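## Task

Lift the stand's post so it sits four holes above its current position (roughly 10 cm up) and secure it there with the pull-knob spring pin. While the pin is withdrawn, the post must be supported; letting it fall, or bringing it down quickly even while supported, counts as failure. Afterwards release it and move the robots away. Neither robot may tip over or finish leaning.

## Robot and tools

Robots: two identical Hello Robot Stretch 4 units, r1 and r2. Each has an omni-wheel base, a lift riding on a vertical mast, an arm that telescopes forward, a three-joint wrist (yaw, pitch, roll) and a two-finger gripper. They stand about 1.6 m tall; the base rim lies within 0.23 m of the base origin. Cameras per robot: <name>_head_camera, _head_left_camera, _head_right_camera, _wrist_camera.

Frames: the base frame sits on the floor under the base centre, x forward, y left, z up. hand_pose (a point between the open fingertips) is reported in it and may be slightly off. The odometry frame is the base frame as it was when the scene began. Each robot reports only in its own frames, so relative placement of the two robots must come from images, lidar_m or wrist_depth_mm.

execute_actions: argument actions is a list holding one action or nothing (empty just reports state and images). The action is an object keyed by "r1" and/or "r2". Per robot you may give base, joints, pace, contact_limits together, or end_of_arm alone. Everything in one action starts at the same moment.
- base: exactly one key, a relative move from where the base last measured itself. translate_m (metres, forward positive, -2 to 2), strafe_m (metres, left positive, -2 to 2), rotate_rad (radians, counter-clockwise positive, -3.2 to 3.2).
- joints: absolute targets by name. lift_m 0 to 1.2 m; arm_m 0 to 0.55 m; wrist_yaw_rad -1.134 to 4.276 (0 points forward, positive left, 3.14 folded; above 3.4 may hit the arm); wrist_pitch_rad -1.117 to 4.259 (0 level, 1.57 pointing down); wrist_roll_rad -1.117 to 4.259 (0 fingers level, positive turns clockwise as seen from behind); gripper_m -0.038 to 0.141 m fingertip gap (negative squeezes fingers together). Out-of-range joint targets are clipped and reported; other bad values or unknown keys reject the entire call.
- pace: "slow", "default", "fast", "max". Base tops out at 0.1/0.3/0.4/0.6 m/s and 1/2/3/4 rad/s respectively, further capped when lift_m exceeds 0.2.
- contact_limits: {"arm_m": value} from 0 (gentlest) to 0.75 (firmest), default 0.5; the arm stops on contact beyond that.
- end_of_arm: "enable_torque" revives wrist or gripper motors that shut off.
- cameras: list of names, ["all"] or omitted for all, [] for none.
No action runs past 15 s. Robots or joints not mentioned may keep pushing to older targets.

wait: seconds 0 to 10; nothing new is commanded, returns the same report. zoom_image: camera plus region [x0, y0, x1, y1] in pixels from the top-left, at most 504 by 504, on that camera's latest full image. read_manual: only licence texts. finished_scene: pass the current scene number; irreversible, and it reports success. Ending a reply without any tool call ends everything.

Result lines: base_status and joint_status per motion: "done", "off_target" (resting short and maybe still pushing), "contact_stop_at_<key>" (met something; part may go slack, a slack lift can sink under load), "limit_stop_at_<name>" (built-in limit, e.g. own_body or tilt over 6 degrees, after which lift, arm and wheels go slack), "time_out", "torque_fault" (wrist/gripper motor overloaded and went limp; send enable_torque). on_its_own covers uncommanded behaviour; "held at" there is a target, not a position. A stop in one call cancels the remaining motion calls in that reply. lidar_m: 12 distances in metres, sectors of 30 degrees starting dead ahead and going counter-clockwise (4th left, 7th behind, 10th right); "-" means nothing seen or closer than 0.25 m. wrist_depth_mm: 7x7 grid of depths, 100 to 2000 mm, rows from top left. base_odometry is wheel-based (slip counts as motion); compare turned_by_wheels to turned_by_imu, a gap over about 0.1 rad means a bump or slip. base_tilt in degrees, forward/right positive, with a fixed bias up to about 1.5. motor_effort in percent with bracketed peak; an unusual resting effort suggests load or pushing. gripper_m reading and "done" do not prove a grasp; a firm squeeze shows in gripper effort. Commanding below an object's width grips and pulls it toward the wrist.

Cautions: never let the post fall or descend quickly; hold it whenever the pin is out. Avoid robot-to-robot contact, since further driving after a base touch presses hard and can fail the run. The same base command can move the two robots differently by up to about 3 cm per metre. Do not drive or turn with over 1 kg held and arm_m above 0.2, especially at fast paces, and avoid strong sustained pushes with the gripper high. Pressing the gripper with base or arm moves trips wrist torque faults. Fingertips can snag on surfaces below; raise the lift. To unfold at start, send lift_m 0.4 with wrist_yaw_rad 0. Shorter robot motion is better; leave the post pinned, released, and the robots clear before finishing.

Each tool is called after "Call:" as a command line: name --argument value for each argument, lists and objects as JSON in quotes; but a table of rows of numbers goes row by row, as --pt "numbers of a row", without its own name.

## Session

Call:
execute_actions --actions '[]'

Scene clock: 0.00 s.
r1.base_odometry: x=+0.000 y=+0.000 heading=+0.000 (m, m, rad; r1's odometry frame)
r1.turned_by_wheels: +0.000 (rad since the last result)
r1.turned_by_imu: +0.000 (rad since the last result)
r1.base_tilt: forward=-0.3 right=+0.3 (deg)
r1.lidar_m: 1.10 1.06 1.12 1.16 1.13 1.20 1.72 7.19 4.93 3.67 3.59 1.49
r1.base_status: not commanded
r1.joint_positions: lift_m=+0.186 arm_m=+0.002 wrist_yaw_rad=+3.087 wrist_pitch_rad=+0.012 wrist_roll_rad=-0.018 gripper_m=+0.057
r1.joint_status: not commanded
r1.motor_effort: lift_m=+20 arm_m=+0 wrist_yaw_rad=+2 wrist_pitch_rad=-5 wrist_roll_rad=-1 gripper_m=-1 wheel_0=+0 wheel_1=+0 wheel_2=+0 (%)
r1.hand_pose: x=-0.1108 y=+0.1031 z=+0.3607 quat_wxyz=(+0.027, -0.006, -0.009, +1.000) (m; r1's base frame)
r1.wrist_depth_mm: - 138 - - 1618 1229 1025 / - 120 170 - 1708 1281 1025 / - 124 177 - 1661 1255 1042 / 141 142 - - 1661 1255 1008 / 1618 - - - 1618 1229 1060 / 1078 1205 1025 1138 195 1138 1025 / 512 842 831 - 831 798 842
r2.base_odometry: x=+0.000 y=+0.000 heading=+0.000 (m, m, rad; r2's odometry frame)
r2.turned_by_wheels: +0.000 (rad since the last result)
r2.turned_by_imu: +0.000 (rad since the last result)
r2.base_tilt: forward=+0.6 right=-1.2 (deg)
r2.lidar_m: 0.77 0.71 0.73 0.99 1.38 1.43 1.85 4.34 5.18 3.59 3.37 1.14
r2.base_status: not commanded
r2.joint_positions: lift_m=+0.208 arm_m=+0.001 wrist_yaw_rad=+3.064 wrist_pitch_rad=-0.008 wrist_roll_rad=+0.009 gripper_m=+0.057
r2.joint_status: not commanded
r2.motor_effort: lift_m=+18 arm_m=-1 wrist_yaw_rad=-1 wrist_pitch_rad=-7 wrist_roll_rad=-1 gripper_m=-3 wheel_0=+0 wheel_1=+1 wheel_2=+0 (%)
r2.hand_pose: x=-0.1088 y=+0.1097 z=+0.3885 quat_wxyz=(+0.039, +0.004, +0.004, +0.999) (m; r2's base frame)
r2.wrist_depth_mm: - 142 - - 1708 1397 1160 / - 132 - - 1708 1430 1160 / - 131 196 - 1756 1397 1182 / 116 141 281 - 1708 1397 1160 / - - - - 1708 1366 1182 / 1464 1499 201 1537 205 1336 1182 / 976 976 991 156 991 946 1042
pictures: r1_head_camera, r1_head_left_camera, r1_head_right_camera, r1_wrist_camera, r2_head_camera, r2_head_left_camera, r2_head_right_camera, r2_wrist_camera
Images, in order (width x height): r1_head_camera 420x560, r1_head_left_camera 420x672, r1_head_right_camera 420x672, r1_wrist_camera 616x392, r2_head_camera 420x560, r2_head_left_camera 420x672, r2_head_right_camera 420x672, r2_wrist_camera 616x392.

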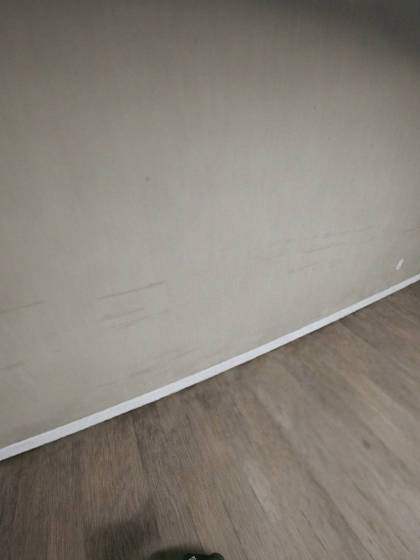

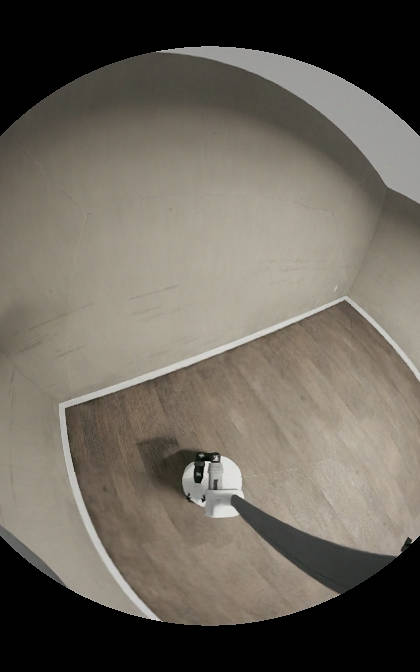

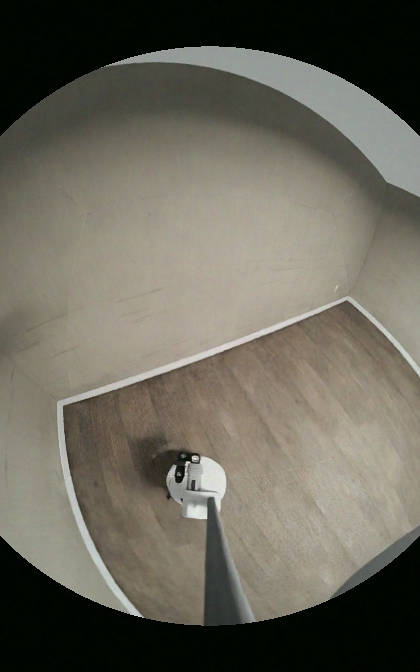

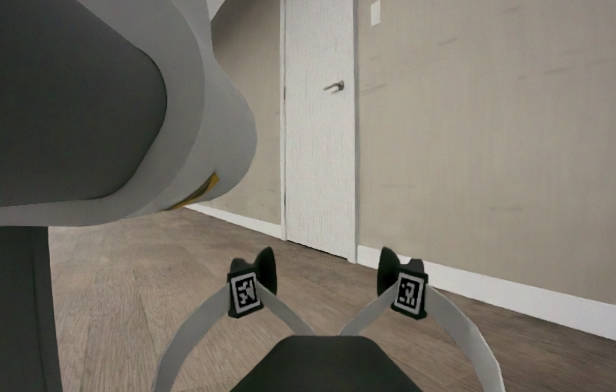

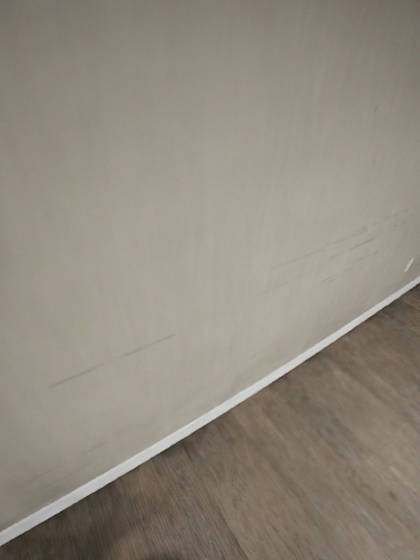

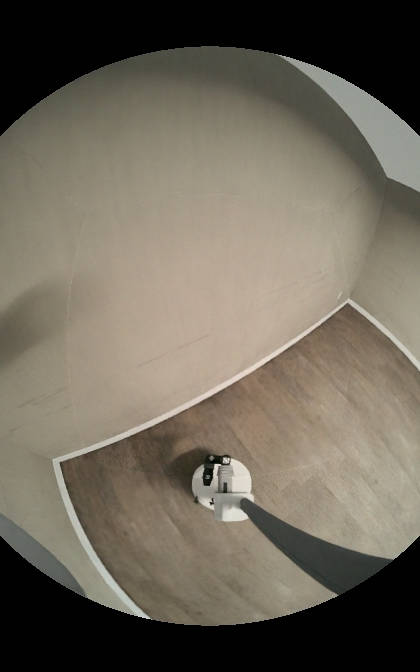

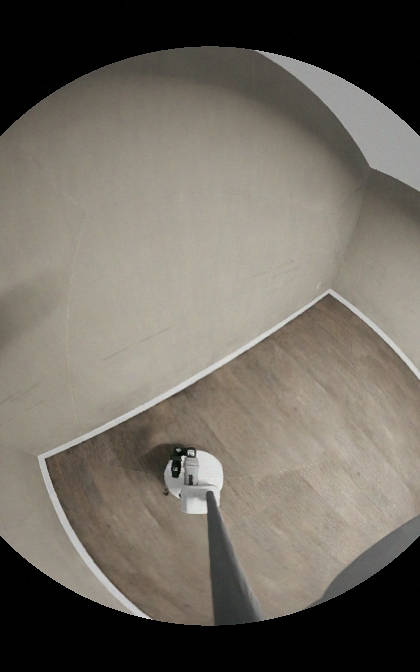

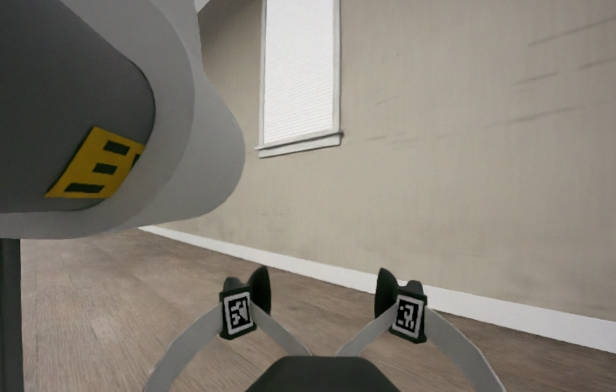

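Call:
execute_actions --actions '[{"r1":{"base":{"rotate_rad":-2.3},"pace":"fast"},"r2":{"base":{"rotate_rad":-2.25},"pace":"fast"}}]' --cameras '[]'

Call:
execute_actions --actions '[{"r1":{"base":{"translate_m":1.5},"pace":"max","joints":{"lift_m":0.6,"wrist_yaw_rad":0,"gripper_m":0.12}},"r2":{"base":{"translate_m":1.5},"pace":"max","joints":{"lift_m":0.6,"wrist_yaw_rad":0,"gripper_m":0.12}}}]' --cameras '["r1_head_camera","r2_head_camera","r1_wrist_camera","r2_wrist_camera"]'

Scene clock: 7.63 s.
r1.base_odometry: x=+0.000 y=+0.000 heading=-2.300 (m, m, rad; r1's odometry frame)
r1.turned_by_wheels: -2.300 (rad since the last result)
r1.turned_by_imu: -2.353 (rad since the last result)
r1.base_tilt: forward=-0.2 right=+0.2 (deg)
r1.lidar_m: 2.93 3.96 3.59 1.93 1.20 1.06 1.08 1.28 1.12 1.14 1.40 2.72
r1.base_status: done
r1.joint_positions: lift_m=+0.186 arm_m=+0.002 wrist_yaw_rad=+3.087 wrist_pitch_rad=+0.012 wrist_roll_rad=-0.018 gripper_m=+0.057
r1.joint_status: not commanded
r1.motor_effort: lift_m=+20(20) arm_m=+0(0) wrist_yaw_rad=+3(2) wrist_pitch_rad=-7(7) wrist_roll_rad=-1(1) gripper_m=-1(2) wheel_0=-1(7) wheel_1=-1(10) wheel_2=-2(12) (%)
r1.hand_pose: x=-0.1108 y=+0.1031 z=+0.3607 quat_wxyz=(+0.027, -0.006, -0.009, +1.000) (m; r1's base frame)
r1.wrist_depth_mm: - 138 1281 1229 1118 1042 976 / - 120 170 1229 1138 1060 976 / - 125 177 1255 1160 1060 1008 / 141 141 1336 1281 1138 1060 991 / 1308 1499 1397 1255 1138 1078 1025 / 1060 1182 1042 1138 195 1078 991 / 521 842 842 - 831 798 831
r2.base_odometry: x=+0.000 y=+0.000 heading=-2.250 (m, m, rad; r2's odometry frame)
r2.turned_by_wheels: -2.250 (rad since the last result)
r2.turned_by_imu: -2.214 (rad since the last result)
r2.base_tilt: forward=+0.3 right=-1.2 (deg)
r2.lidar_m: 6.42 3.85 3.36 1.39 0.82 0.71 0.71 0.86 1.35 1.38 1.61 2.94
r2.base_status: done
r2.joint_positions: lift_m=+0.208 arm_m=+0.001 wrist_yaw_rad=+3.063 wrist_pitch_rad=-0.008 wrist_roll_rad=+0.009 gripper_m=+0.057
r2.joint_status: not commanded
r2.motor_effort: lift_m=+18(18) arm_m=-1(1) wrist_yaw_rad=+4(2) wrist_pitch_rad=-7(8) wrist_roll_rad=-1(1) gripper_m=-4(2) wheel_0=+1(8) wheel_1=+1(12) wheel_2=+0(8) (%)
r2.hand_pose: x=-0.1088 y=+0.1097 z=+0.3885 quat_wxyz=(+0.039, +0.004, +0.004, +0.999) (m; r2's base frame)
r2.wrist_depth_mm: - 142 878 831 798 750 715 / - 132 866 831 778 741 707 / - 131 197 831 778 741 699 / 116 141 279 820 788 741 715 / 976 917 878 820 778 741 707 / 991 931 201 820 205 741 691 / 960 904 854 156 759 715 699
pictures: none
No camera images: the call's "cameras" was empty. Leave "cameras" out to get every camera's image.

Scene clock: 11.70 s.
r1.base_odometry: x=-1.000 y=-1.118 heading=-2.300 (m, m, rad; r1's odometry frame)
r1.turned_by_wheels: +0.000 (rad since the last result)
r1.turned_by_imu: -0.005 (rad since the last result)
r1.base_tilt: forward=-0.2 right=+0.2 (deg)
r1.lidar_m: 1.40 3.41 3.08 3.11 2.78 2.48 2.51 1.83 1.61 1.61 1.99 3.84
r1.base_status: done
r1.joint_positions: lift_m=+0.600 arm_m=+0.002 wrist_yaw_rad=+0.000 wrist_pitch_rad=+0.012 wrist_roll_rad=-0.018 gripper_m=+0.120
r1.joint_status: all done
r1.motor_effort: lift_m=+20(24) arm_m=+0(0) wrist_yaw_rad=+1(6) wrist_pitch_rad=-6(6) wrist_roll_rad=-1(1) gripper_m=+2(3) wheel_0=+0(6) wheel_1=+0(8) wheel_2=-1(15) (%)
r1.hand_pose: x=+0.4609 y=-0.0874 z=+0.7746 quat_wxyz=(+1.000, -0.009, +0.006, +0.000) (m; r1's base frame)
r1.wrist_depth_mm: - - - - - - - / - - - - - - - / - - - - - - - / - - - - - - - / - - - - - - - / - - 1255 - - 1983 - / 1661 1576 1661 - 1661 1618 1756
r2.base_odometry: x=-0.942 y=-1.168 heading=-2.250 (m, m, rad; r2's odometry frame)
r2.turned_by_wheels: +0.000 (rad since the last result)
r2.turned_by_imu: -0.002 (rad since the last result)
r2.base_tilt: forward=+0.5 right=-1.2 (deg)
r2.lidar_m: 2.80 3.37 2.94 2.93 2.49 2.15 2.15 2.07 1.77 1.80 2.11 3.82
r2.base_status: done
r2.joint_positions: lift_m=+0.600 arm_m=+0.001 wrist_yaw_rad=+0.000 wrist_pitch_rad=-0.008 wrist_roll_rad=+0.009 gripper_m=+0.120
r2.joint_status: all done
r2.motor_effort: lift_m=+19(23) arm_m=-1(1) wrist_yaw_rad=+0(13) wrist_pitch_rad=-6(7) wrist_roll_rad=-1(1) gripper_m=+0(7) wheel_0=+0(10) wheel_1=+0(10) wheel_2=+2(16) (%)
r2.hand_pose: x=+0.4605 y=-0.0874 z=+0.7804 quat_wxyz=(+1.000, +0.004, -0.004, +0.000) (m; r2's base frame)
r2.wrist_depth_mm: - - - - - - - / - - - - - - - / - - - - - - - / - - - - - - - / - - - - - - - / - - 199 - - 211 - / 1808 1756 - 147 1808 1808 1863
pictures: r1_head_camera, r1_wrist_camera, r2_head_camera, r2_wrist_camera
Images, in order (width x height): r1_head_camera 420x560, r1_wrist_camera 616x392, r2_head_camera 420x560, r2_wrist_camera 616x392.

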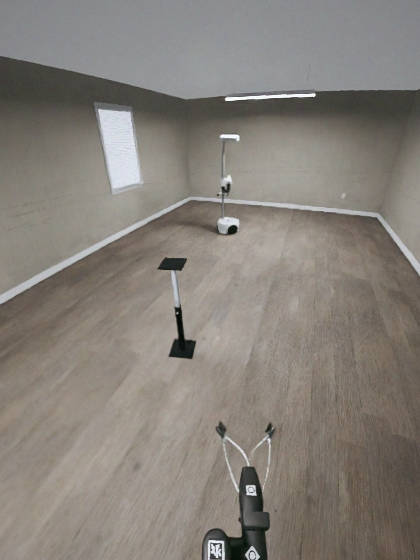

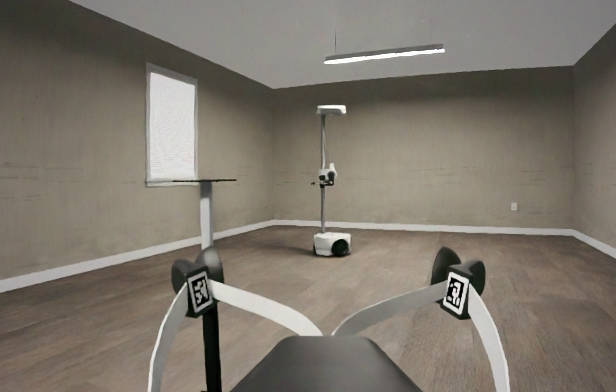

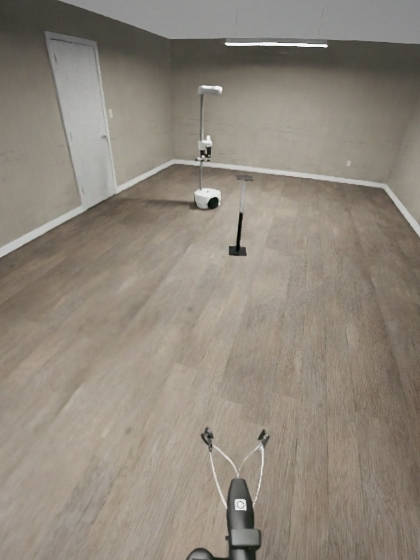

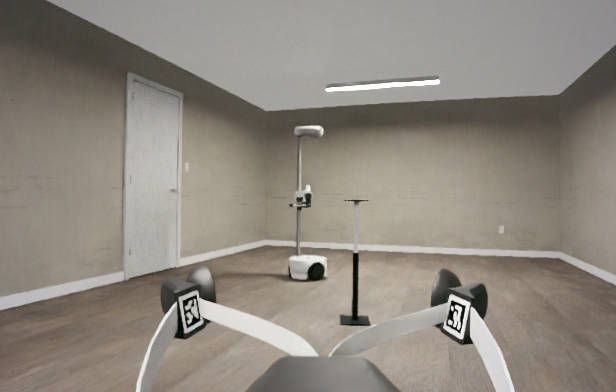

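Call:
execute_actions --actions '[{"r1":{"base":{"strafe_m":0.36},"joints":{"lift_m":0.3}},"r2":{"base":{"rotate_rad":-0.085},"joints":{"lift_m":0.2},"pace":"fast"}}]' --cameras '[]'

Call:
execute_actions --actions '[{"r1":{"base":{"translate_m":0.65}},"r2":{"base":{"translate_m":2},"pace":"max","joints":{"lift_m":0.5}}}]' --cameras '["r1_head_camera","r2_head_camera","r1_wrist_camera","r2_wrist_camera"]'

Scene clock: 24.33 s.
r1.base_odometry: x=-0.731 y=-1.358 heading=-2.300 (m, m, rad; r1's odometry frame)
r1.turned_by_wheels: +0.000 (rad since the last result)
r1.turned_by_imu: +0.000 (rad since the last result)
r1.base_tilt: forward=+0.0 right=+0.3 (deg)
r1.lidar_m: 1.37 3.04 2.74 2.76 2.67 2.37 2.37 2.19 1.96 1.94 2.39 4.64
r1.base_status: done
r1.joint_positions: lift_m=+0.300 arm_m=+0.002 wrist_yaw_rad=+0.000 wrist_pitch_rad=+0.012 wrist_roll_rad=-0.018 gripper_m=+0.120
r1.joint_status: all done
r1.motor_effort: lift_m=+18(19) arm_m=+0(0) wrist_yaw_rad=+1(1) wrist_pitch_rad=-6(8) wrist_roll_rad=-1(1) gripper_m=-2(3) wheel_0=+1(7) wheel_1=+0(9) wheel_2=-1(1) (%)
r1.hand_pose: x=+0.4609 y=-0.0874 z=+0.4749 quat_wxyz=(+1.000, -0.009, +0.006, +0.000) (m; r1's base frame)
r1.wrist_depth_mm: - - - - - - - / - - - - - - - / - - - - - - - / - - - - - - - / - - - - - - - / 1430 1499 1336 1430 1308 1229 1430 / 1060 1008 1138 - 1042 1008 1060
r2.base_odometry: x=-0.942 y=-1.168 heading=-2.334 (m, m, rad; r2's odometry frame)
r2.turned_by_wheels: -0.085 (rad since the last result)
r2.turned_by_imu: -0.083 (rad since the last result)
r2.base_tilt: forward=+0.6 right=-1.2 (deg)
r2.lidar_m: 2.80 3.53 2.95 2.95 2.58 2.17 2.14 2.19 1.82 1.78 2.03 3.31
r2.base_status: done
r2.joint_positions: lift_m=+0.200 arm_m=+0.001 wrist_yaw_rad=+0.000 wrist_pitch_rad=-0.008 wrist_roll_rad=+0.009 gripper_m=+0.120
r2.joint_status: all done
r2.motor_effort: lift_m=+14(17) arm_m=-1(1) wrist_yaw_rad=+1(1) wrist_pitch_rad=-6(8) wrist_roll_rad=-1(1) gripper_m=+0(0) wheel_0=+1(6) wheel_1=+0(7) wheel_2=+2(12) (%)
r2.hand_pose: x=+0.4605 y=-0.0874 z=+0.3808 quat_wxyz=(+1.000, +0.004, -0.004, +0.000) (m; r2's base frame)
r2.wrist_depth_mm: - - - - - - - / - - - - - - - / - - - - - - - / - - - - - - - / - - - - - - - / 1366 1397 198 1464 1499 212 1464 / 946 931 991 147 960 960 991
pictures: none
No camera images: the call's "cameras" was empty. Leave "cameras" out to get every camera's image.

Scene clock: 29.17 s.
r1.base_odometry: x=-1.165 y=-1.843 heading=-2.300 (m, m, rad; r1's odometry frame)
r1.turned_by_wheels: +0.000 (rad since the last result)
r1.turned_by_imu: -0.003 (rad since the last result)
r1.base_tilt: forward=-0.2 right=+0.3 (deg)
r1.lidar_m: 0.71 2.79 2.53 2.52 3.10 3.00 3.02 2.44 2.17 2.18 2.68 5.11
r1.base_status: done
r1.joint_positions: lift_m=+0.300 arm_m=+0.002 wrist_yaw_rad=+0.000 wrist_pitch_rad=+0.012 wrist_roll_rad=-0.018 gripper_m=+0.120
r1.joint_status: not commanded
r1.motor_effort: lift_m=+18(18) arm_m=+0(0) wrist_yaw_rad=+1(1) wrist_pitch_rad=-6(5) wrist_roll_rad=-1(1) gripper_m=+0(2) wheel_0=+1(4) wheel_1=+1(7) wheel_2=+0(7) (%)
r1.hand_pose: x=+0.4609 y=-0.0874 z=+0.4748 quat_wxyz=(+1.000, -0.009, +0.006, +0.000) (m; r1's base frame)
r1.wrist_depth_mm: - - - - - - - / - - - - - - - / - - - 1576 - - - / - - - - - - - / - - - 1537 - - - / 1464 1499 1281 1308 1255 1281 1464 / 1078 1042 1138 - 1042 1025 1060
r2.base_odometry: x=-2.325 y=-2.613 heading=-2.334 (m, m, rad; r2's odometry frame)
r2.turned_by_wheels: +0.000 (rad since the last result)
r2.turned_by_imu: -0.004 (rad since the last result)
r2.base_tilt: forward=+0.6 right=-1.2 (deg)
r2.lidar_m: 0.79 3.05 2.55 2.53 2.86 4.15 4.16 2.66 2.22 2.20 2.48 4.01
r2.base_status: done
r2.joint_positions: lift_m=+0.500 arm_m=+0.001 wrist_yaw_rad=+0.000 wrist_pitch_rad=-0.008 wrist_roll_rad=+0.009 gripper_m=+0.120
r2.joint_status: all done
r2.motor_effort: lift_m=+21(23) arm_m=-1(1) wrist_yaw_rad=+0(1) wrist_pitch_rad=-7(7) wrist_roll_rad=-1(1) gripper_m=-2(0) wheel_0=+0(9) wheel_1=+1(9) wheel_2=+2(19) (%)
r2.hand_pose: x=+0.4605 y=-0.0874 z=+0.6803 quat_wxyz=(+1.000, +0.004, -0.004, +0.000) (m; r2's base frame)
r2.wrist_depth_mm: - - - - - - - / - - - - - - - / - - - - - - - / - - - - - - - / - - - 1430 - - - / - - 199 1464 - 212 - / 1576 1576 1618 147 1618 1576 1618
pictures: r1_head_camera, r1_wrist_camera, r2_head_camera, r2_wrist_camera
Images, in order (width x height): r1_head_camera 420x560, r1_wrist_camera 616x392, r2_head_camera 420x560, r2_wrist_camera 616x392.

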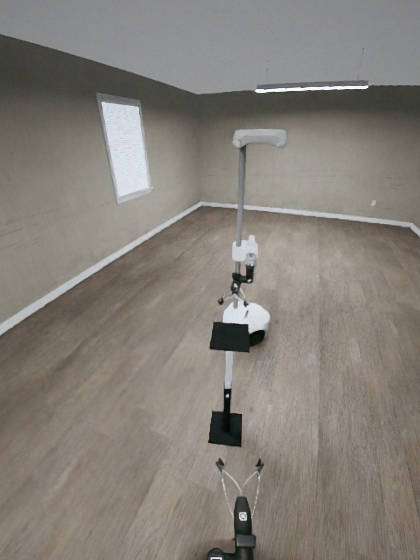

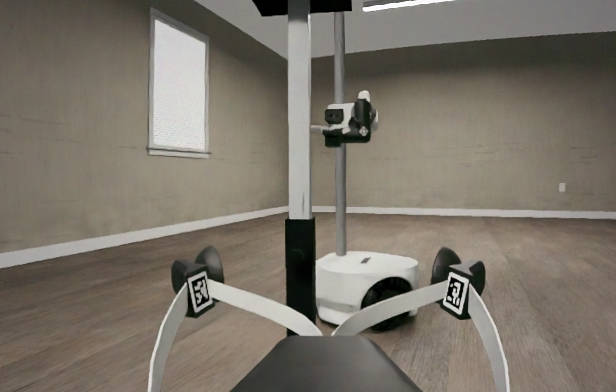

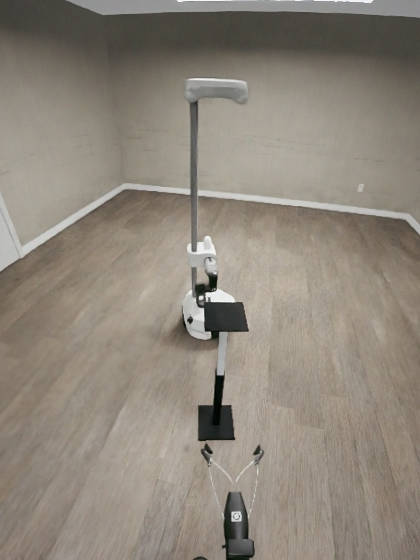

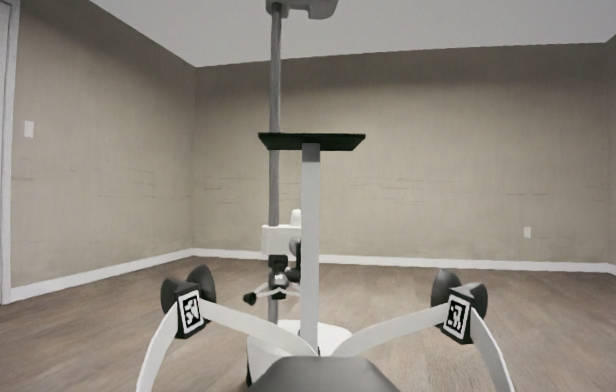

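Call:
execute_actions --actions '[{"r1":{"base":{"strafe_m":0.03},"joints":{"lift_m":0.25,"arm_m":0.17}},"r2":{"base":{"translate_m":0.2},"joints":{"arm_m":0.13}}}]' --cameras '["r1_head_camera","r1_wrist_camera","r2_wrist_camera"]'

Call:
zoom_image --camera "r1_head_camera" --region '[170,300,310,470]'

Scene clock: 37.33 s.
r1.base_odometry: x=-1.142 y=-1.863 heading=-2.300 (m, m, rad; r1's odometry frame)
r1.turned_by_wheels: +0.000 (rad since the last result)
r1.turned_by_imu: +0.000 (rad since the last result)
r1.base_tilt: forward=-0.2 right=+0.3 (deg)
r1.lidar_m: 0.71 2.78 2.49 2.52 3.08 2.99 3.00 2.49 2.19 2.22 2.73 1.35
r1.base_status: done
r1.joint_positions: lift_m=+0.250 arm_m=+0.168 wrist_yaw_rad=+0.000 wrist_pitch_rad=+0.012 wrist_roll_rad=-0.018 gripper_m=+0.120
r1.joint_status: all done
r1.motor_effort: lift_m=+17(16) arm_m=+9(8) wrist_yaw_rad=+2(2) wrist_pitch_rad=-7(7) wrist_roll_rad=-1(1) gripper_m=+0(3) wheel_0=+2(6) wheel_1=-1(9) wheel_2=-1(3) (%)
r1.hand_pose: x=+0.6279 y=-0.0874 z=+0.4249 quat_wxyz=(+1.000, -0.009, +0.006, +0.000) (m; r1's base frame)
r1.wrist_depth_mm: - - - 707 - - - / - - - 715 - - - / - - - - - - - / - - - 1118 - - - / - - - 1160 - - - / 1308 1308 1160 389 878 1098 1255 / 946 917 1008 - 904 931 960
r2.base_odometry: x=-2.463 y=-2.757 heading=-2.334 (m, m, rad; r2's odometry frame)
r2.turned_by_wheels: +0.000 (rad since the last result)
r2.turned_by_imu: +0.001 (rad since the last result)
r2.base_tilt: forward=+0.4 right=-1.3 (deg)
r2.lidar_m: 0.58 2.99 2.51 2.49 2.82 4.33 - 2.71 2.26 2.24 2.52 4.09
r2.base_status: done
r2.joint_positions: lift_m=+0.500 arm_m=+0.129 wrist_yaw_rad=+0.000 wrist_pitch_rad=-0.008 wrist_roll_rad=+0.009 gripper_m=+0.120
r2.joint_status: all done
r2.motor_effort: lift_m=+21(21) arm_m=+5(9) wrist_yaw_rad=+1(0) wrist_pitch_rad=-8(6) wrist_roll_rad=+0(1) gripper_m=-1(1) wheel_0=+3(7) wheel_1=+4(8) wheel_2=-1(11) (%)
r2.hand_pose: x=+0.5885 y=-0.0874 z=+0.6803 quat_wxyz=(+1.000, +0.004, -0.004, +0.000) (m; r2's base frame)
r2.wrist_depth_mm: - - - - - - - / - - 307 303 379 - - / - - - 1160 - - - / - - - 1160 - - - / - - - 1138 - - - / - - 199 759 - 212 - / 1576 1537 1618 147 1618 1618 1618
pictures: r1_head_camera, r1_wrist_camera, r2_wrist_camera
Images, in order (width x height): r1_head_camera 420x560, r1_wrist_camera 616x392, r2_wrist_camera 616x392.

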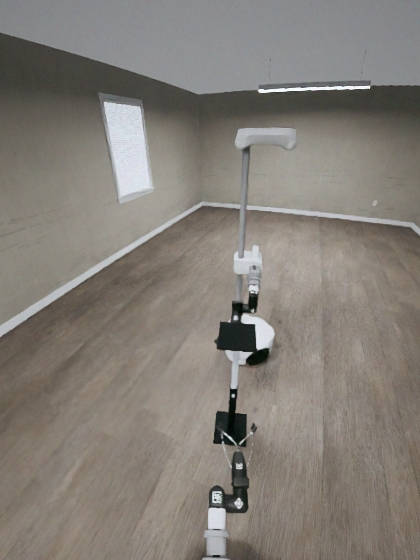

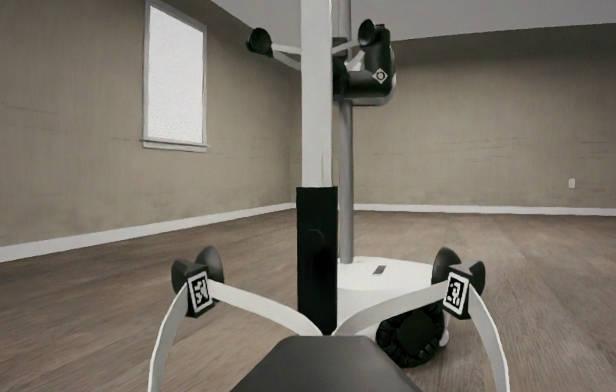

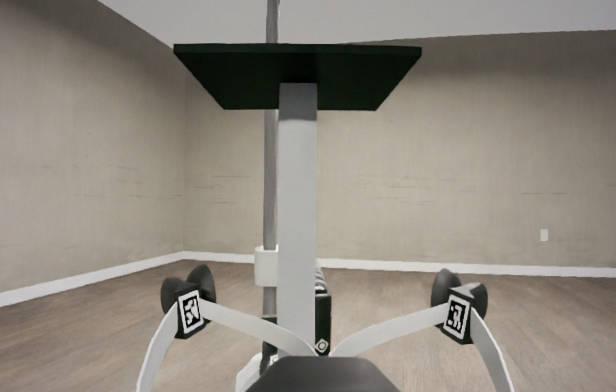

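Region (170, 300, 310, 470) of r1_head_camera's 420x560 image, scaled by 2.965, with more detail than that image has; it fills the left 415 columns of this view, and the rest is white.

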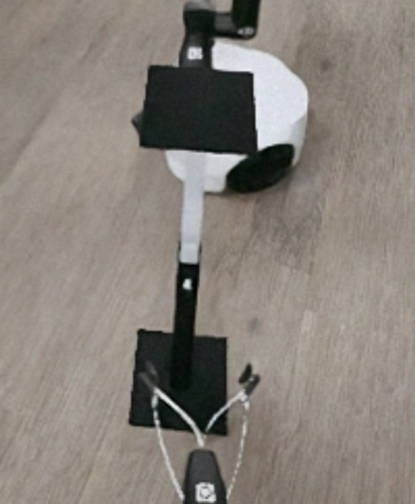

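Call:
execute_actions --actions '[{"r1":{"base":{"strafe_m":0.008},"joints":{"gripper_m":0.06,"arm_m":0.27}},"r2":{"base":{"strafe_m":0.022},"joints":{"arm_m":0.225,"gripper_m":0.065}}}]' --cameras '["r1_head_left_camera","r1_wrist_camera","r2_wrist_camera"]'

Call:
zoom_image --camera "r1_wrist_camera" --region '[220,170,430,330]'

Call:
zoom_image --camera "r1_head_left_camera" --region '[190,310,290,410]'

Scene clock: 46.40 s.
r1.base_odometry: x=-1.136 y=-1.868 heading=-2.301 (m, m, rad; r1's odometry frame)
r1.turned_by_wheels: +0.000 (rad since the last result)
r1.turned_by_imu: -0.001 (rad since the last result)
r1.base_tilt: forward=-0.1 right=+0.3 (deg)
r1.lidar_m: 0.71 2.76 2.48 2.51 3.07 2.97 3.00 2.48 2.20 2.23 2.72 1.33
r1.base_status: done
r1.joint_positions: lift_m=+0.250 arm_m=+0.268 wrist_yaw_rad=+0.000 wrist_pitch_rad=+0.012 wrist_roll_rad=-0.018 gripper_m=+0.060
r1.joint_status: all done
r1.motor_effort: lift_m=+18(17) arm_m=+9(9) wrist_yaw_rad=+1(2) wrist_pitch_rad=-6(7) wrist_roll_rad=-1(1) gripper_m=-5(1) wheel_0=+0(7) wheel_1=-2(7) wheel_2=-1(1) (%)
r1.hand_pose: x=+0.7279 y=-0.0874 z=+0.4249 quat_wxyz=(+1.000, -0.009, +0.006, +0.000) (m; r1's base frame)
r1.wrist_depth_mm: - - - 430 544 - - / - - - 1025 1042 - - / - - - - - - - / - - - 294 - - - / - - - 285 - - - / 1336 1397 1182 287 199 1138 1281 / 976 946 931 - 788 820 960
r2.base_odometry: x=-2.447 y=-2.772 heading=-2.334 (m, m, rad; r2's odometry frame)
r2.turned_by_wheels: +0.000 (rad since the last result)
r2.turned_by_imu: +0.000 (rad since the last result)
r2.base_tilt: forward=+0.5 right=-1.3 (deg)
r2.lidar_m: 0.59 2.97 2.47 2.49 2.79 4.34 - 2.70 2.29 2.27 2.55 4.13
r2.base_status: done
r2.joint_positions: lift_m=+0.500 arm_m=+0.224 wrist_yaw_rad=+0.000 wrist_pitch_rad=-0.008 wrist_roll_rad=+0.009 gripper_m=+0.065
r2.joint_status: all done
r2.motor_effort: lift_m=+21(21) arm_m=+5(8) wrist_yaw_rad=+1(2) wrist_pitch_rad=-6(7) wrist_roll_rad=-1(1) gripper_m=-4(1) wheel_0=-1(10) wheel_1=+0(12) wheel_2=+0(1) (%)
r2.hand_pose: x=+0.6834 y=-0.0874 z=+0.6803 quat_wxyz=(+1.000, +0.004, -0.004, +0.000) (m; r2's base frame)
r2.wrist_depth_mm: - - 220 206 211 - - / - - - 209 - - - / - - - 208 - - - / - - - 208 - - - / - - - 209 - - - / - - 198 208 196 - - / 1618 1537 1618 154 1618 1537 1618
pictures: r1_head_left_camera, r1_wrist_camera, r2_wrist_camera
Images, in order (width x height): r1_head_left_camera 420x672, r1_wrist_camera 616x392, r2_wrist_camera 616x392.

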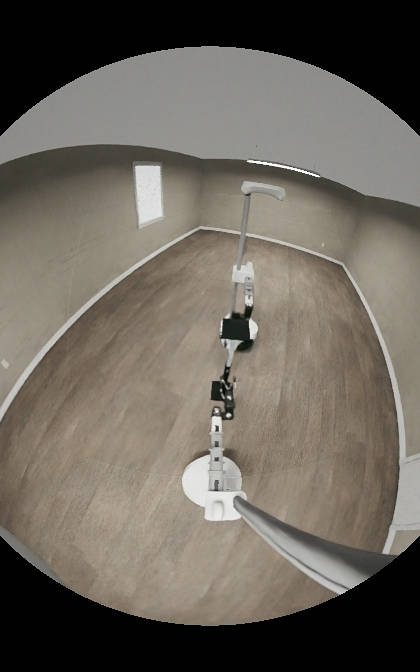

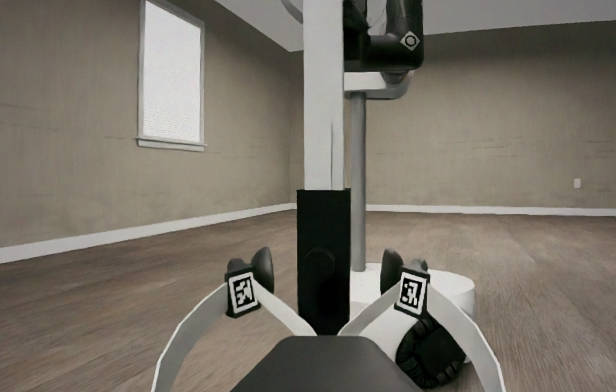

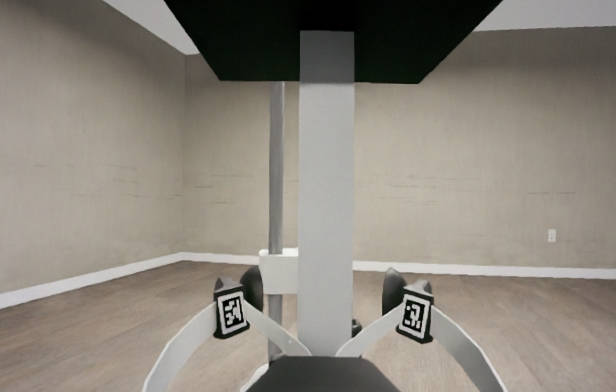

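Region (220, 170, 430, 330) of r1_wrist_camera's 616x392 image, scaled by 2.400; it fills the top 384 rows of this view, and the rest is white.

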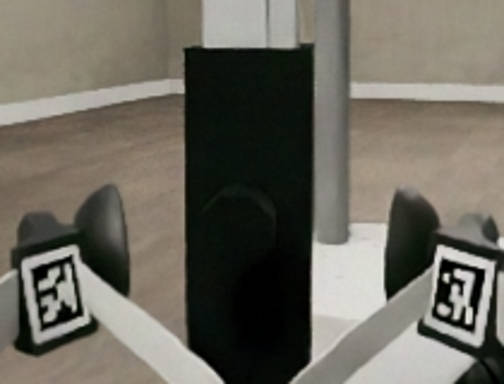

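Region (190, 310, 290, 410) of r1_head_left_camera's 420x672 image, scaled by 5.040, with more detail than that image has.

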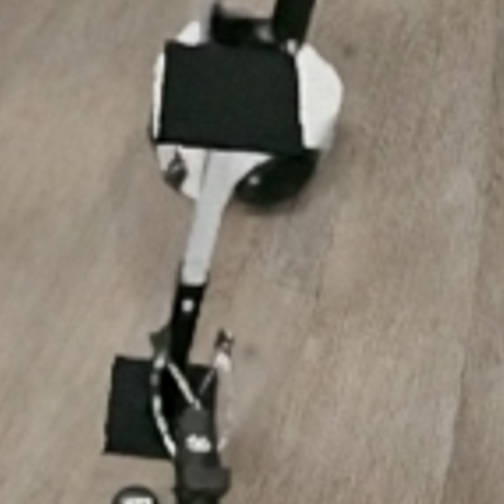

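Call:
execute_actions --actions '[{"r1":{"base":{"strafe_m":0.005},"joints":{"gripper_m":0.015,"arm_m":0.285}},"r2":{"joints":{"arm_m":0.22,"gripper_m":-0.015}}}]' --cameras '["r1_head_camera","r1_wrist_camera","r2_wrist_camera"]'

Call:
zoom_image --camera "r1_head_camera" --region '[205,365,275,435]'

Scene clock: 55.67 s.
r1.base_odometry: x=-1.132 y=-1.872 heading=-2.301 (m, m, rad; r1's odometry frame)
r1.turned_by_wheels: +0.000 (rad since the last result)
r1.turned_by_imu: +0.000 (rad since the last result)
r1.base_tilt: forward=-0.2 right=+0.3 (deg)
r1.lidar_m: 0.71 2.79 2.49 2.49 3.06 2.96 2.98 2.51 2.21 2.21 2.73 1.34
r1.base_status: done
r1.joint_positions: lift_m=+0.250 arm_m=+0.283 wrist_yaw_rad=+0.000 wrist_pitch_rad=+0.012 wrist_roll_rad=-0.018 gripper_m=+0.015
r1.joint_status: all done
r1.motor_effort: lift_m=+17(17) arm_m=+9(8) wrist_yaw_rad=+1(0) wrist_pitch_rad=-7(7) wrist_roll_rad=-1(2) gripper_m=-6(6) wheel_0=+0(7) wheel_1=-1(5) wheel_2=-1(2) (%)
r1.hand_pose: x=+0.7429 y=-0.0873 z=+0.4249 quat_wxyz=(+1.000, -0.009, +0.006, +0.000) (m; r1's base frame)
r1.wrist_depth_mm: - - - - 530 - - / - - - - 1008 - - / - - - - - - - / - - - 276 - - - / - - - 267 - - - / 1308 1336 1160 213 187 1138 1308 / 960 931 946 - 768 788 976
r2.base_odometry: x=-2.447 y=-2.772 heading=-2.334 (m, m, rad; r2's odometry frame)
r2.turned_by_wheels: +0.000 (rad since the last result)
r2.turned_by_imu: +0.001 (rad since the last result)
r2.base_tilt: forward=+0.5 right=-1.3 (deg)
r2.lidar_m: 0.60 2.97 2.48 2.47 2.77 4.32 - 2.72 2.27 2.27 2.54 4.13
r2.base_status: not commanded
r2.joint_positions: lift_m=+0.500 arm_m=+0.221 wrist_yaw_rad=+0.006 wrist_pitch_rad=-0.007 wrist_roll_rad=+0.009 gripper_m=-0.014
r2.joint_status: all done
r2.on_its_own: wrist_yaw_rad is at rest, and its effort (-17) is outside its rest range (-13 to +13)
r2.motor_effort: lift_m=+21(21) arm_m=-5(5) wrist_yaw_rad=-17(18) wrist_pitch_rad=-10(10) wrist_roll_rad=-1(1) gripper_m=-36(33) wheel_0=-3(3) wheel_1=+0(0) wheel_2=+5(5) (%)
r2.hand_pose: x=+0.6808 y=-0.0857 z=+0.6800 quat_wxyz=(+1.000, +0.004, -0.004, +0.003) (m; r2's base frame)
r2.wrist_depth_mm: - - 220 205 210 - - / - - - 210 - - - / - - - 210 - - - / - - - 209 - - - / - - - 208 - - - / - - 185 208 196 - - / 1576 1464 1537 209 1464 157 1618
pictures: r1_head_camera, r1_wrist_camera, r2_wrist_camera
Images, in order (width x height): r1_head_camera 420x560, r1_wrist_camera 616x392, r2_wrist_camera 616x392.

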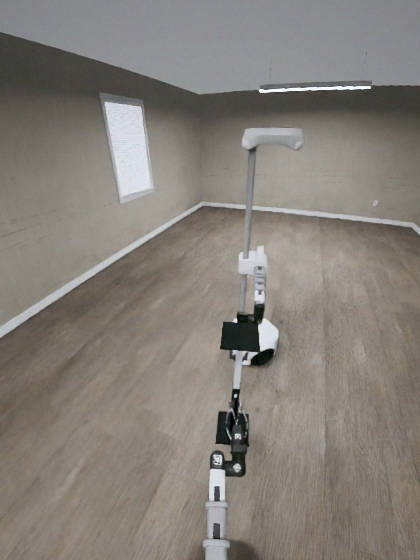

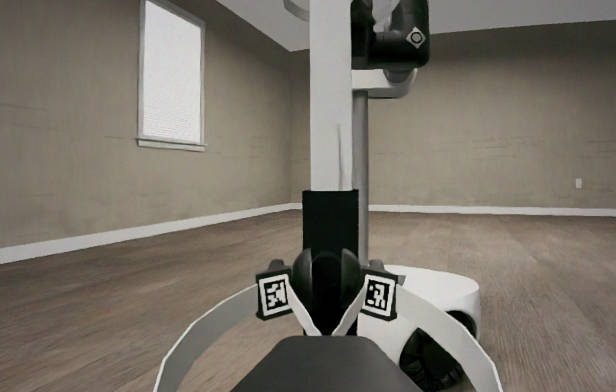

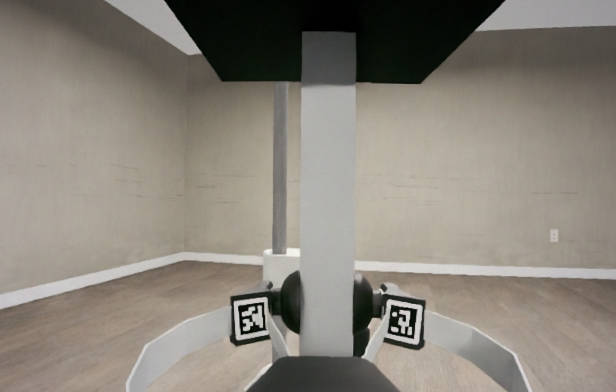

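Region (205, 365, 275, 435) of r1_head_camera's 420x560 image, scaled by 7.200, with more detail than that image has.

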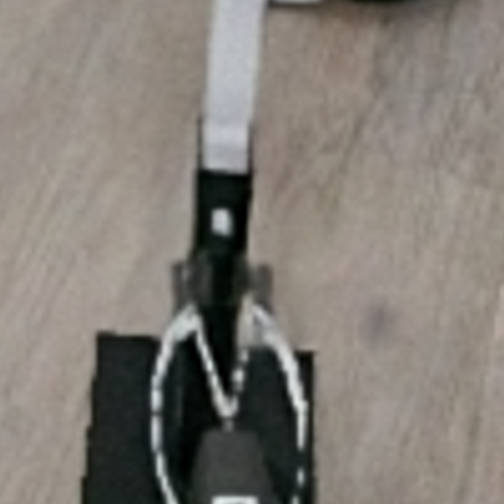

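Regrip a bit deeper, and take the weight with r2.

Call:
execute_actions --actions '[{"r1":{"joints":{"gripper_m":0.035,"lift_m":0.254}},"r2":{"joints":{"lift_m":0.505},"pace":"slow"}}]' --cameras '[]'

Call:
execute_actions --actions '[{"r1":{"joints":{"arm_m":0.297}}}]' --cameras '[]'

Call:
execute_actions --actions '[{"r1":{"joints":{"gripper_m":-0.02}}}]' --cameras '["r1_wrist_camera"]'

Call:
execute_actions --actions '[{"r1":{"joints":{"arm_m":0.28},"pace":"slow"}}]' --cameras '["r1_head_camera","r1_wrist_camera","r2_wrist_camera"]'

Call:
zoom_image --camera "r1_head_camera" --region '[205,365,275,435]'

Scene clock: 64.13 s.
r1.base_odometry: x=-1.132 y=-1.872 heading=-2.301 (m, m, rad; r1's odometry frame)
r1.turned_by_wheels: +0.000 (rad since the last result)
r1.turned_by_imu: +0.000 (rad since the last result)
r1.base_tilt: forward=-0.3 right=+0.4 (deg)
r1.lidar_m: 0.72 2.78 2.47 2.49 3.07 2.95 3.00 2.50 2.20 2.24 2.72 1.33
r1.base_status: not commanded
r1.joint_positions: lift_m=+0.254 arm_m=+0.283 wrist_yaw_rad=+0.000 wrist_pitch_rad=+0.012 wrist_roll_rad=-0.018 gripper_m=+0.035
r1.joint_status: all done
r1.motor_effort: lift_m=+22(22) arm_m=+9(9) wrist_yaw_rad=+1(1) wrist_pitch_rad=-5(8) wrist_roll_rad=-1(1) gripper_m=-4(7) wheel_0=+1(1) wheel_1=-1(1) wheel_2=-1(1) (%)
r1.hand_pose: x=+0.7429 y=-0.0873 z=+0.4284 quat_wxyz=(+1.000, -0.009, +0.006, +0.000) (m; r1's base frame)
r1.wrist_depth_mm: - - - - 525 - - / - - - - 1025 - - / - - - - - - - / - - - 279 - - - / - - - 270 - - - / 1336 1366 1205 271 196 1138 1255 / 991 976 946 - 750 798 976
r2.base_odometry: x=-2.447 y=-2.772 heading=-2.334 (m, m, rad; r2's odometry frame)
r2.turned_by_wheels: +0.000 (rad since the last result)
r2.turned_by_imu: +0.000 (rad since the last result)
r2.base_tilt: forward=+0.5 right=-1.3 (deg)
r2.lidar_m: 0.58 2.97 2.47 2.48 2.80 4.31 - 2.70 2.28 2.28 2.55 4.13
r2.base_status: not commanded
r2.joint_positions: lift_m=+0.504 arm_m=+0.221 wrist_yaw_rad=+0.006 wrist_pitch_rad=-0.001 wrist_roll_rad=+0.009 gripper_m=-0.014
r2.joint_status: all done
r2.on_its_own: wrist_yaw_rad is at rest, and its effort (-18) is outside its rest range (-13 to +13); wrist_pitch_rad is at rest, and its effort (-26) is outside its rest range (-23 to +23)
r2.motor_effort: lift_m=+24(24) arm_m=-5(5) wrist_yaw_rad=-18(20) wrist_pitch_rad=-26(26) wrist_roll_rad=-1(1) gripper_m=-36(36) wheel_0=-3(3) wheel_1=+0(1) wheel_2=+5(5) (%)
r2.hand_pose: x=+0.6809 y=-0.0856 z=+0.6830 quat_wxyz=(+1.000, +0.004, -0.001, +0.003) (m; r2's base frame)
r2.wrist_depth_mm: - - 219 204 209 - - / - - - 208 - - - / - - - 209 - - - / - - - 208 - - - / - - - 209 - - - / - - 185 209 196 - - / 1576 1464 1537 209 1464 157 1576
pictures: none
No camera images: the call's "cameras" was empty. Leave "cameras" out to get every camera's image.

Scene clock: 64.77 s.
r1.base_odometry: x=-1.132 y=-1.872 heading=-2.301 (m, m, rad; r1's odometry frame)
r1.turned_by_wheels: +0.000 (rad since the last result)
r1.turned_by_imu: +0.000 (rad since the last result)
r1.base_tilt: forward=-0.2 right=+0.3 (deg)
r1.lidar_m: 0.71 2.77 2.48 2.49 3.07 2.98 3.00 2.50 2.20 2.20 2.72 1.36
r1.base_status: not commanded
r1.joint_positions: lift_m=+0.254 arm_m=+0.295 wrist_yaw_rad=+0.000 wrist_pitch_rad=+0.012 wrist_roll_rad=-0.018 gripper_m=+0.035
r1.joint_status: all done
r1.motor_effort: lift_m=+23(22) arm_m=+9(11) wrist_yaw_rad=+1(2) wrist_pitch_rad=-5(6) wrist_roll_rad=-2(1) gripper_m=-4(4) wheel_0=+1(1) wheel_1=-1(1) wheel_2=-1(1) (%)
r1.hand_pose: x=+0.7548 y=-0.0874 z=+0.4284 quat_wxyz=(+1.000, -0.009, +0.006, +0.000) (m; r1's base frame)
r1.wrist_depth_mm: - - - - 512 - - / - - - - 991 - - / - - - - - - - / - - - 273 - - - / - - - 258 - - - / 1336 1366 1182 259 195 1118 1308 / 991 946 960 - 732 778 976
r2.base_odometry: x=-2.447 y=-2.772 heading=-2.334 (m, m, rad; r2's odometry frame)
r2.turned_by_wheels: +0.000 (rad since the last result)
r2.turned_by_imu: +0.000 (rad since the last result)
r2.base_tilt: forward=+0.7 right=-1.1 (deg)
r2.lidar_m: 0.60 2.95 2.49 2.48 2.77 4.33 - 2.70 2.29 2.26 2.53 4.13
r2.base_status: not commanded
r2.joint_positions: lift_m=+0.504 arm_m=+0.221 wrist_yaw_rad=+0.006 wrist_pitch_rad=-0.001 wrist_roll_rad=+0.009 gripper_m=-0.014
r2.joint_status: not commanded
r2.on_its_own: wrist_yaw_rad is at rest, and its effort (-19) is outside its rest range (-13 to +13); wrist_pitch_rad is at rest, and its effort (-26) is outside its rest range (-23 to +23)
r2.motor_effort: lift_m=+24(25) arm_m=-5(5) wrist_yaw_rad=-19(17) wrist_pitch_rad=-26(26) wrist_roll_rad=+0(1) gripper_m=-35(36) wheel_0=-3(3) wheel_1=+0(0) wheel_2=+5(5) (%)
r2.hand_pose: x=+0.6809 y=-0.0856 z=+0.6830 quat_wxyz=(+1.000, +0.004, -0.001, +0.003) (m; r2's base frame)
r2.wrist_depth_mm: - - 218 204 208 - - / - - - 208 - - - / - - - 208 - - - / - - - 208 - - - / - - - 208 - - - / - - 185 209 196 - - / 1499 1430 1537 210 1499 158 1576
pictures: none
No camera images: the call's "cameras" was empty. Leave "cameras" out to get every camera's image.

Scene clock: 66.07 s.
r1.base_odometry: x=-1.132 y=-1.872 heading=-2.300 (m, m, rad; r1's odometry frame)
r1.turned_by_wheels: +0.000 (rad since the last result)
r1.turned_by_imu: +0.000 (rad since the last result)
r1.base_tilt: forward=-0.2 right=+0.2 (deg)
r1.lidar_m: 0.71 2.77 2.47 2.49 3.05 2.98 2.99 2.48 2.19 2.23 2.70 1.36
r1.base_status: not commanded
r1.joint_positions: lift_m=+0.254 arm_m=+0.296 wrist_yaw_rad=+0.003 wrist_pitch_rad=+0.012 wrist_roll_rad=-0.018 gripper_m=-0.019
r1.joint_status: all done
r1.motor_effort: lift_m=+23(23) arm_m=+5(9) wrist_yaw_rad=-8(8) wrist_pitch_rad=-6(7) wrist_roll_rad=-1(1) gripper_m=-24(25) wheel_0=+0(0) wheel_1=-1(1) wheel_2=+1(2) (%)
r1.hand_pose: x=+0.7558 y=-0.0864 z=+0.4284 quat_wxyz=(+1.000, -0.009, +0.006, +0.002) (m; r1's base frame)
r1.wrist_depth_mm: - - - - 517 - - / - - - - 991 - - / - - - - - - - / - - - 277 - - - / - - - 255 - - - / 1336 1366 183 217 182 931 1308 / 960 946 991 - 750 778 946
r2.base_odometry: x=-2.447 y=-2.772 heading=-2.334 (m, m, rad; r2's odometry frame)
r2.turned_by_wheels: +0.000 (rad since the last result)
r2.turned_by_imu: +0.000 (rad since the last result)
r2.base_tilt: forward=+0.5 right=-1.2 (deg)
r2.lidar_m: 0.60 2.95 2.48 2.48 2.77 4.30 - 2.73 2.29 2.26 2.52 4.14
r2.base_status: not commanded
r2.joint_positions: lift_m=+0.504 arm_m=+0.221 wrist_yaw_rad=+0.006 wrist_pitch_rad=-0.001 wrist_roll_rad=+0.009 gripper_m=-0.014
r2.joint_status: not commanded
r2.on_its_own: wrist_yaw_rad is at rest, and its effort (-18) is outside its rest range (-13 to +13); wrist_pitch_rad is at rest, and its effort (-27) is outside its rest range (-23 to +23)
r2.motor_effort: lift_m=+24(24) arm_m=-5(5) wrist_yaw_rad=-18(17) wrist_pitch_rad=-27(26) wrist_roll_rad=-1(0) gripper_m=-36(36) wheel_0=-3(3) wheel_1=+0(0) wheel_2=+5(5) (%)
r2.hand_pose: x=+0.6809 y=-0.0856 z=+0.6830 quat_wxyz=(+1.000, +0.004, -0.001, +0.003) (m; r2's base frame)
r2.wrist_depth_mm: - - 219 204 209 - - / - - - 208 - - - / - - - 208 - - - / - - - 209 - - - / - - - 208 - - - / - - 185 209 196 - - / 1576 1430 1537 209 1464 157 1618
pictures: r1_wrist_camera
Images, in order (width x height): r1_wrist_camera 616x392.

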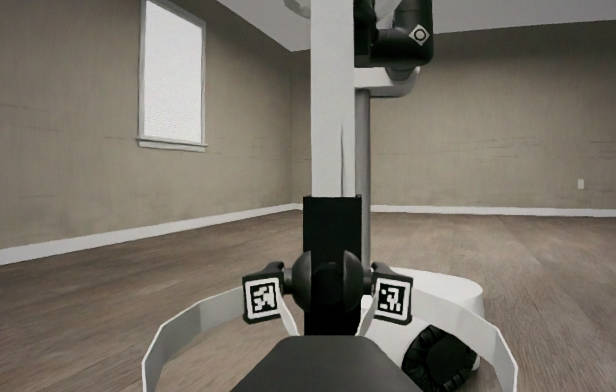

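Scene clock: 67.17 s.
r1.base_odometry: x=-1.132 y=-1.872 heading=-2.300 (m, m, rad; r1's odometry frame)
r1.turned_by_wheels: +0.000 (rad since the last result)
r1.turned_by_imu: +0.000 (rad since the last result)
r1.base_tilt: forward=-0.2 right=+0.2 (deg)
r1.lidar_m: 0.71 2.77 2.49 2.49 3.06 2.98 2.98 2.48 2.18 2.21 2.74 1.35
r1.base_status: not commanded
r1.joint_positions: lift_m=+0.254 arm_m=+0.282 wrist_yaw_rad=+0.004 wrist_pitch_rad=+0.012 wrist_roll_rad=-0.018 gripper_m=-0.019
r1.joint_status: all done
r1.motor_effort: lift_m=+23(22) arm_m=-12(13) wrist_yaw_rad=-8(9) wrist_pitch_rad=-5(7) wrist_roll_rad=-1(1) gripper_m=-26(22) wheel_0=+0(0) wheel_1=-1(1) wheel_2=+2(2) (%)
r1.hand_pose: x=+0.7419 y=-0.0864 z=+0.4285 quat_wxyz=(+1.000, -0.009, +0.006, +0.002) (m; r1's base frame)
r1.wrist_depth_mm: - - - - 525 - - / - - - - 1025 - - / - - - - - - - / - - - 289 - - - / - - - 270 - - - / 1366 1366 181 231 183 1118 1308 / 991 946 960 - 759 788 946
r2.base_odometry: x=-2.447 y=-2.772 heading=-2.334 (m, m, rad; r2's odometry frame)
r2.turned_by_wheels: +0.000 (rad since the last result)
r2.turned_by_imu: +0.000 (rad since the last result)
r2.base_tilt: forward=+0.5 right=-1.2 (deg)
r2.lidar_m: 0.61 2.95 2.48 2.48 2.76 4.32 - 2.70 2.29 2.26 2.56 4.13
r2.base_status: not commanded
r2.joint_positions: lift_m=+0.504 arm_m=+0.221 wrist_yaw_rad=+0.006 wrist_pitch_rad=-0.001 wrist_roll_rad=+0.009 gripper_m=-0.014
r2.joint_status: not commanded
r2.on_its_own: wrist_yaw_rad is at rest, and its effort (-18) is outside its rest range (-13 to +13); wrist_pitch_rad is at rest, and its effort (-27) is outside its rest range (-23 to +23)
r2.motor_effort: lift_m=+24(25) arm_m=-5(5) wrist_yaw_rad=-18(18) wrist_pitch_rad=-27(26) wrist_roll_rad=-1(1) gripper_m=-38(37) wheel_0=-3(3) wheel_1=+0(0) wheel_2=+5(5) (%)
r2.hand_pose: x=+0.6809 y=-0.0856 z=+0.6830 quat_wxyz=(+1.000, +0.004, -0.001, +0.003) (m; r2's base frame)
r2.wrist_depth_mm: - - 219 204 209 - - / - - - 208 - - - / - - - 208 - - - / - - - 209 - - - / - - - 209 - - - / - - 185 208 196 - - / 1537 1430 1499 209 1464 157 1618
pictures: r1_head_camera, r1_wrist_camera, r2_wrist_camera
Images, in order (width x height): r1_head_camera 420x560, r1_wrist_camera 616x392, r2_wrist_camera 616x392.

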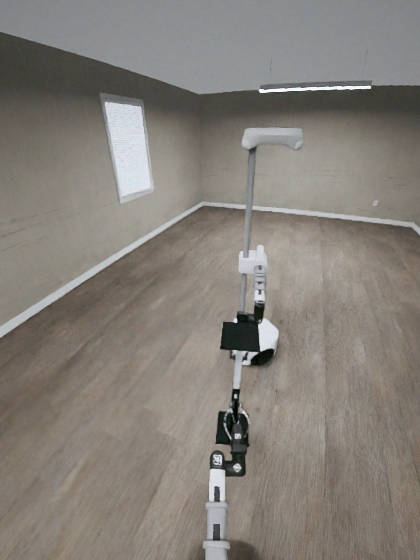

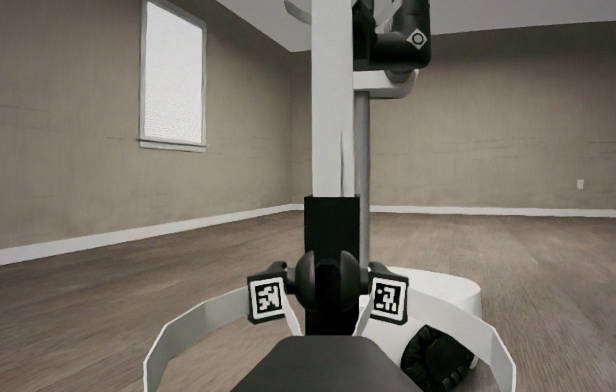

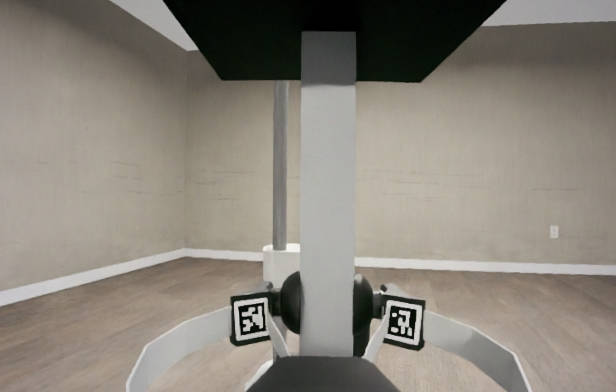

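Region (205, 365, 275, 435) of r1_head_camera's 420x560 image, scaled by 7.200, with more detail than that image has.

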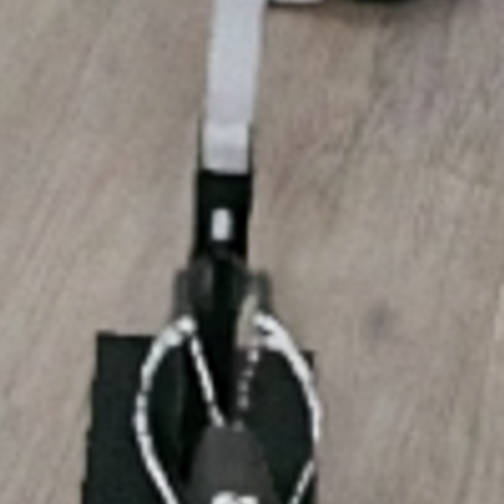

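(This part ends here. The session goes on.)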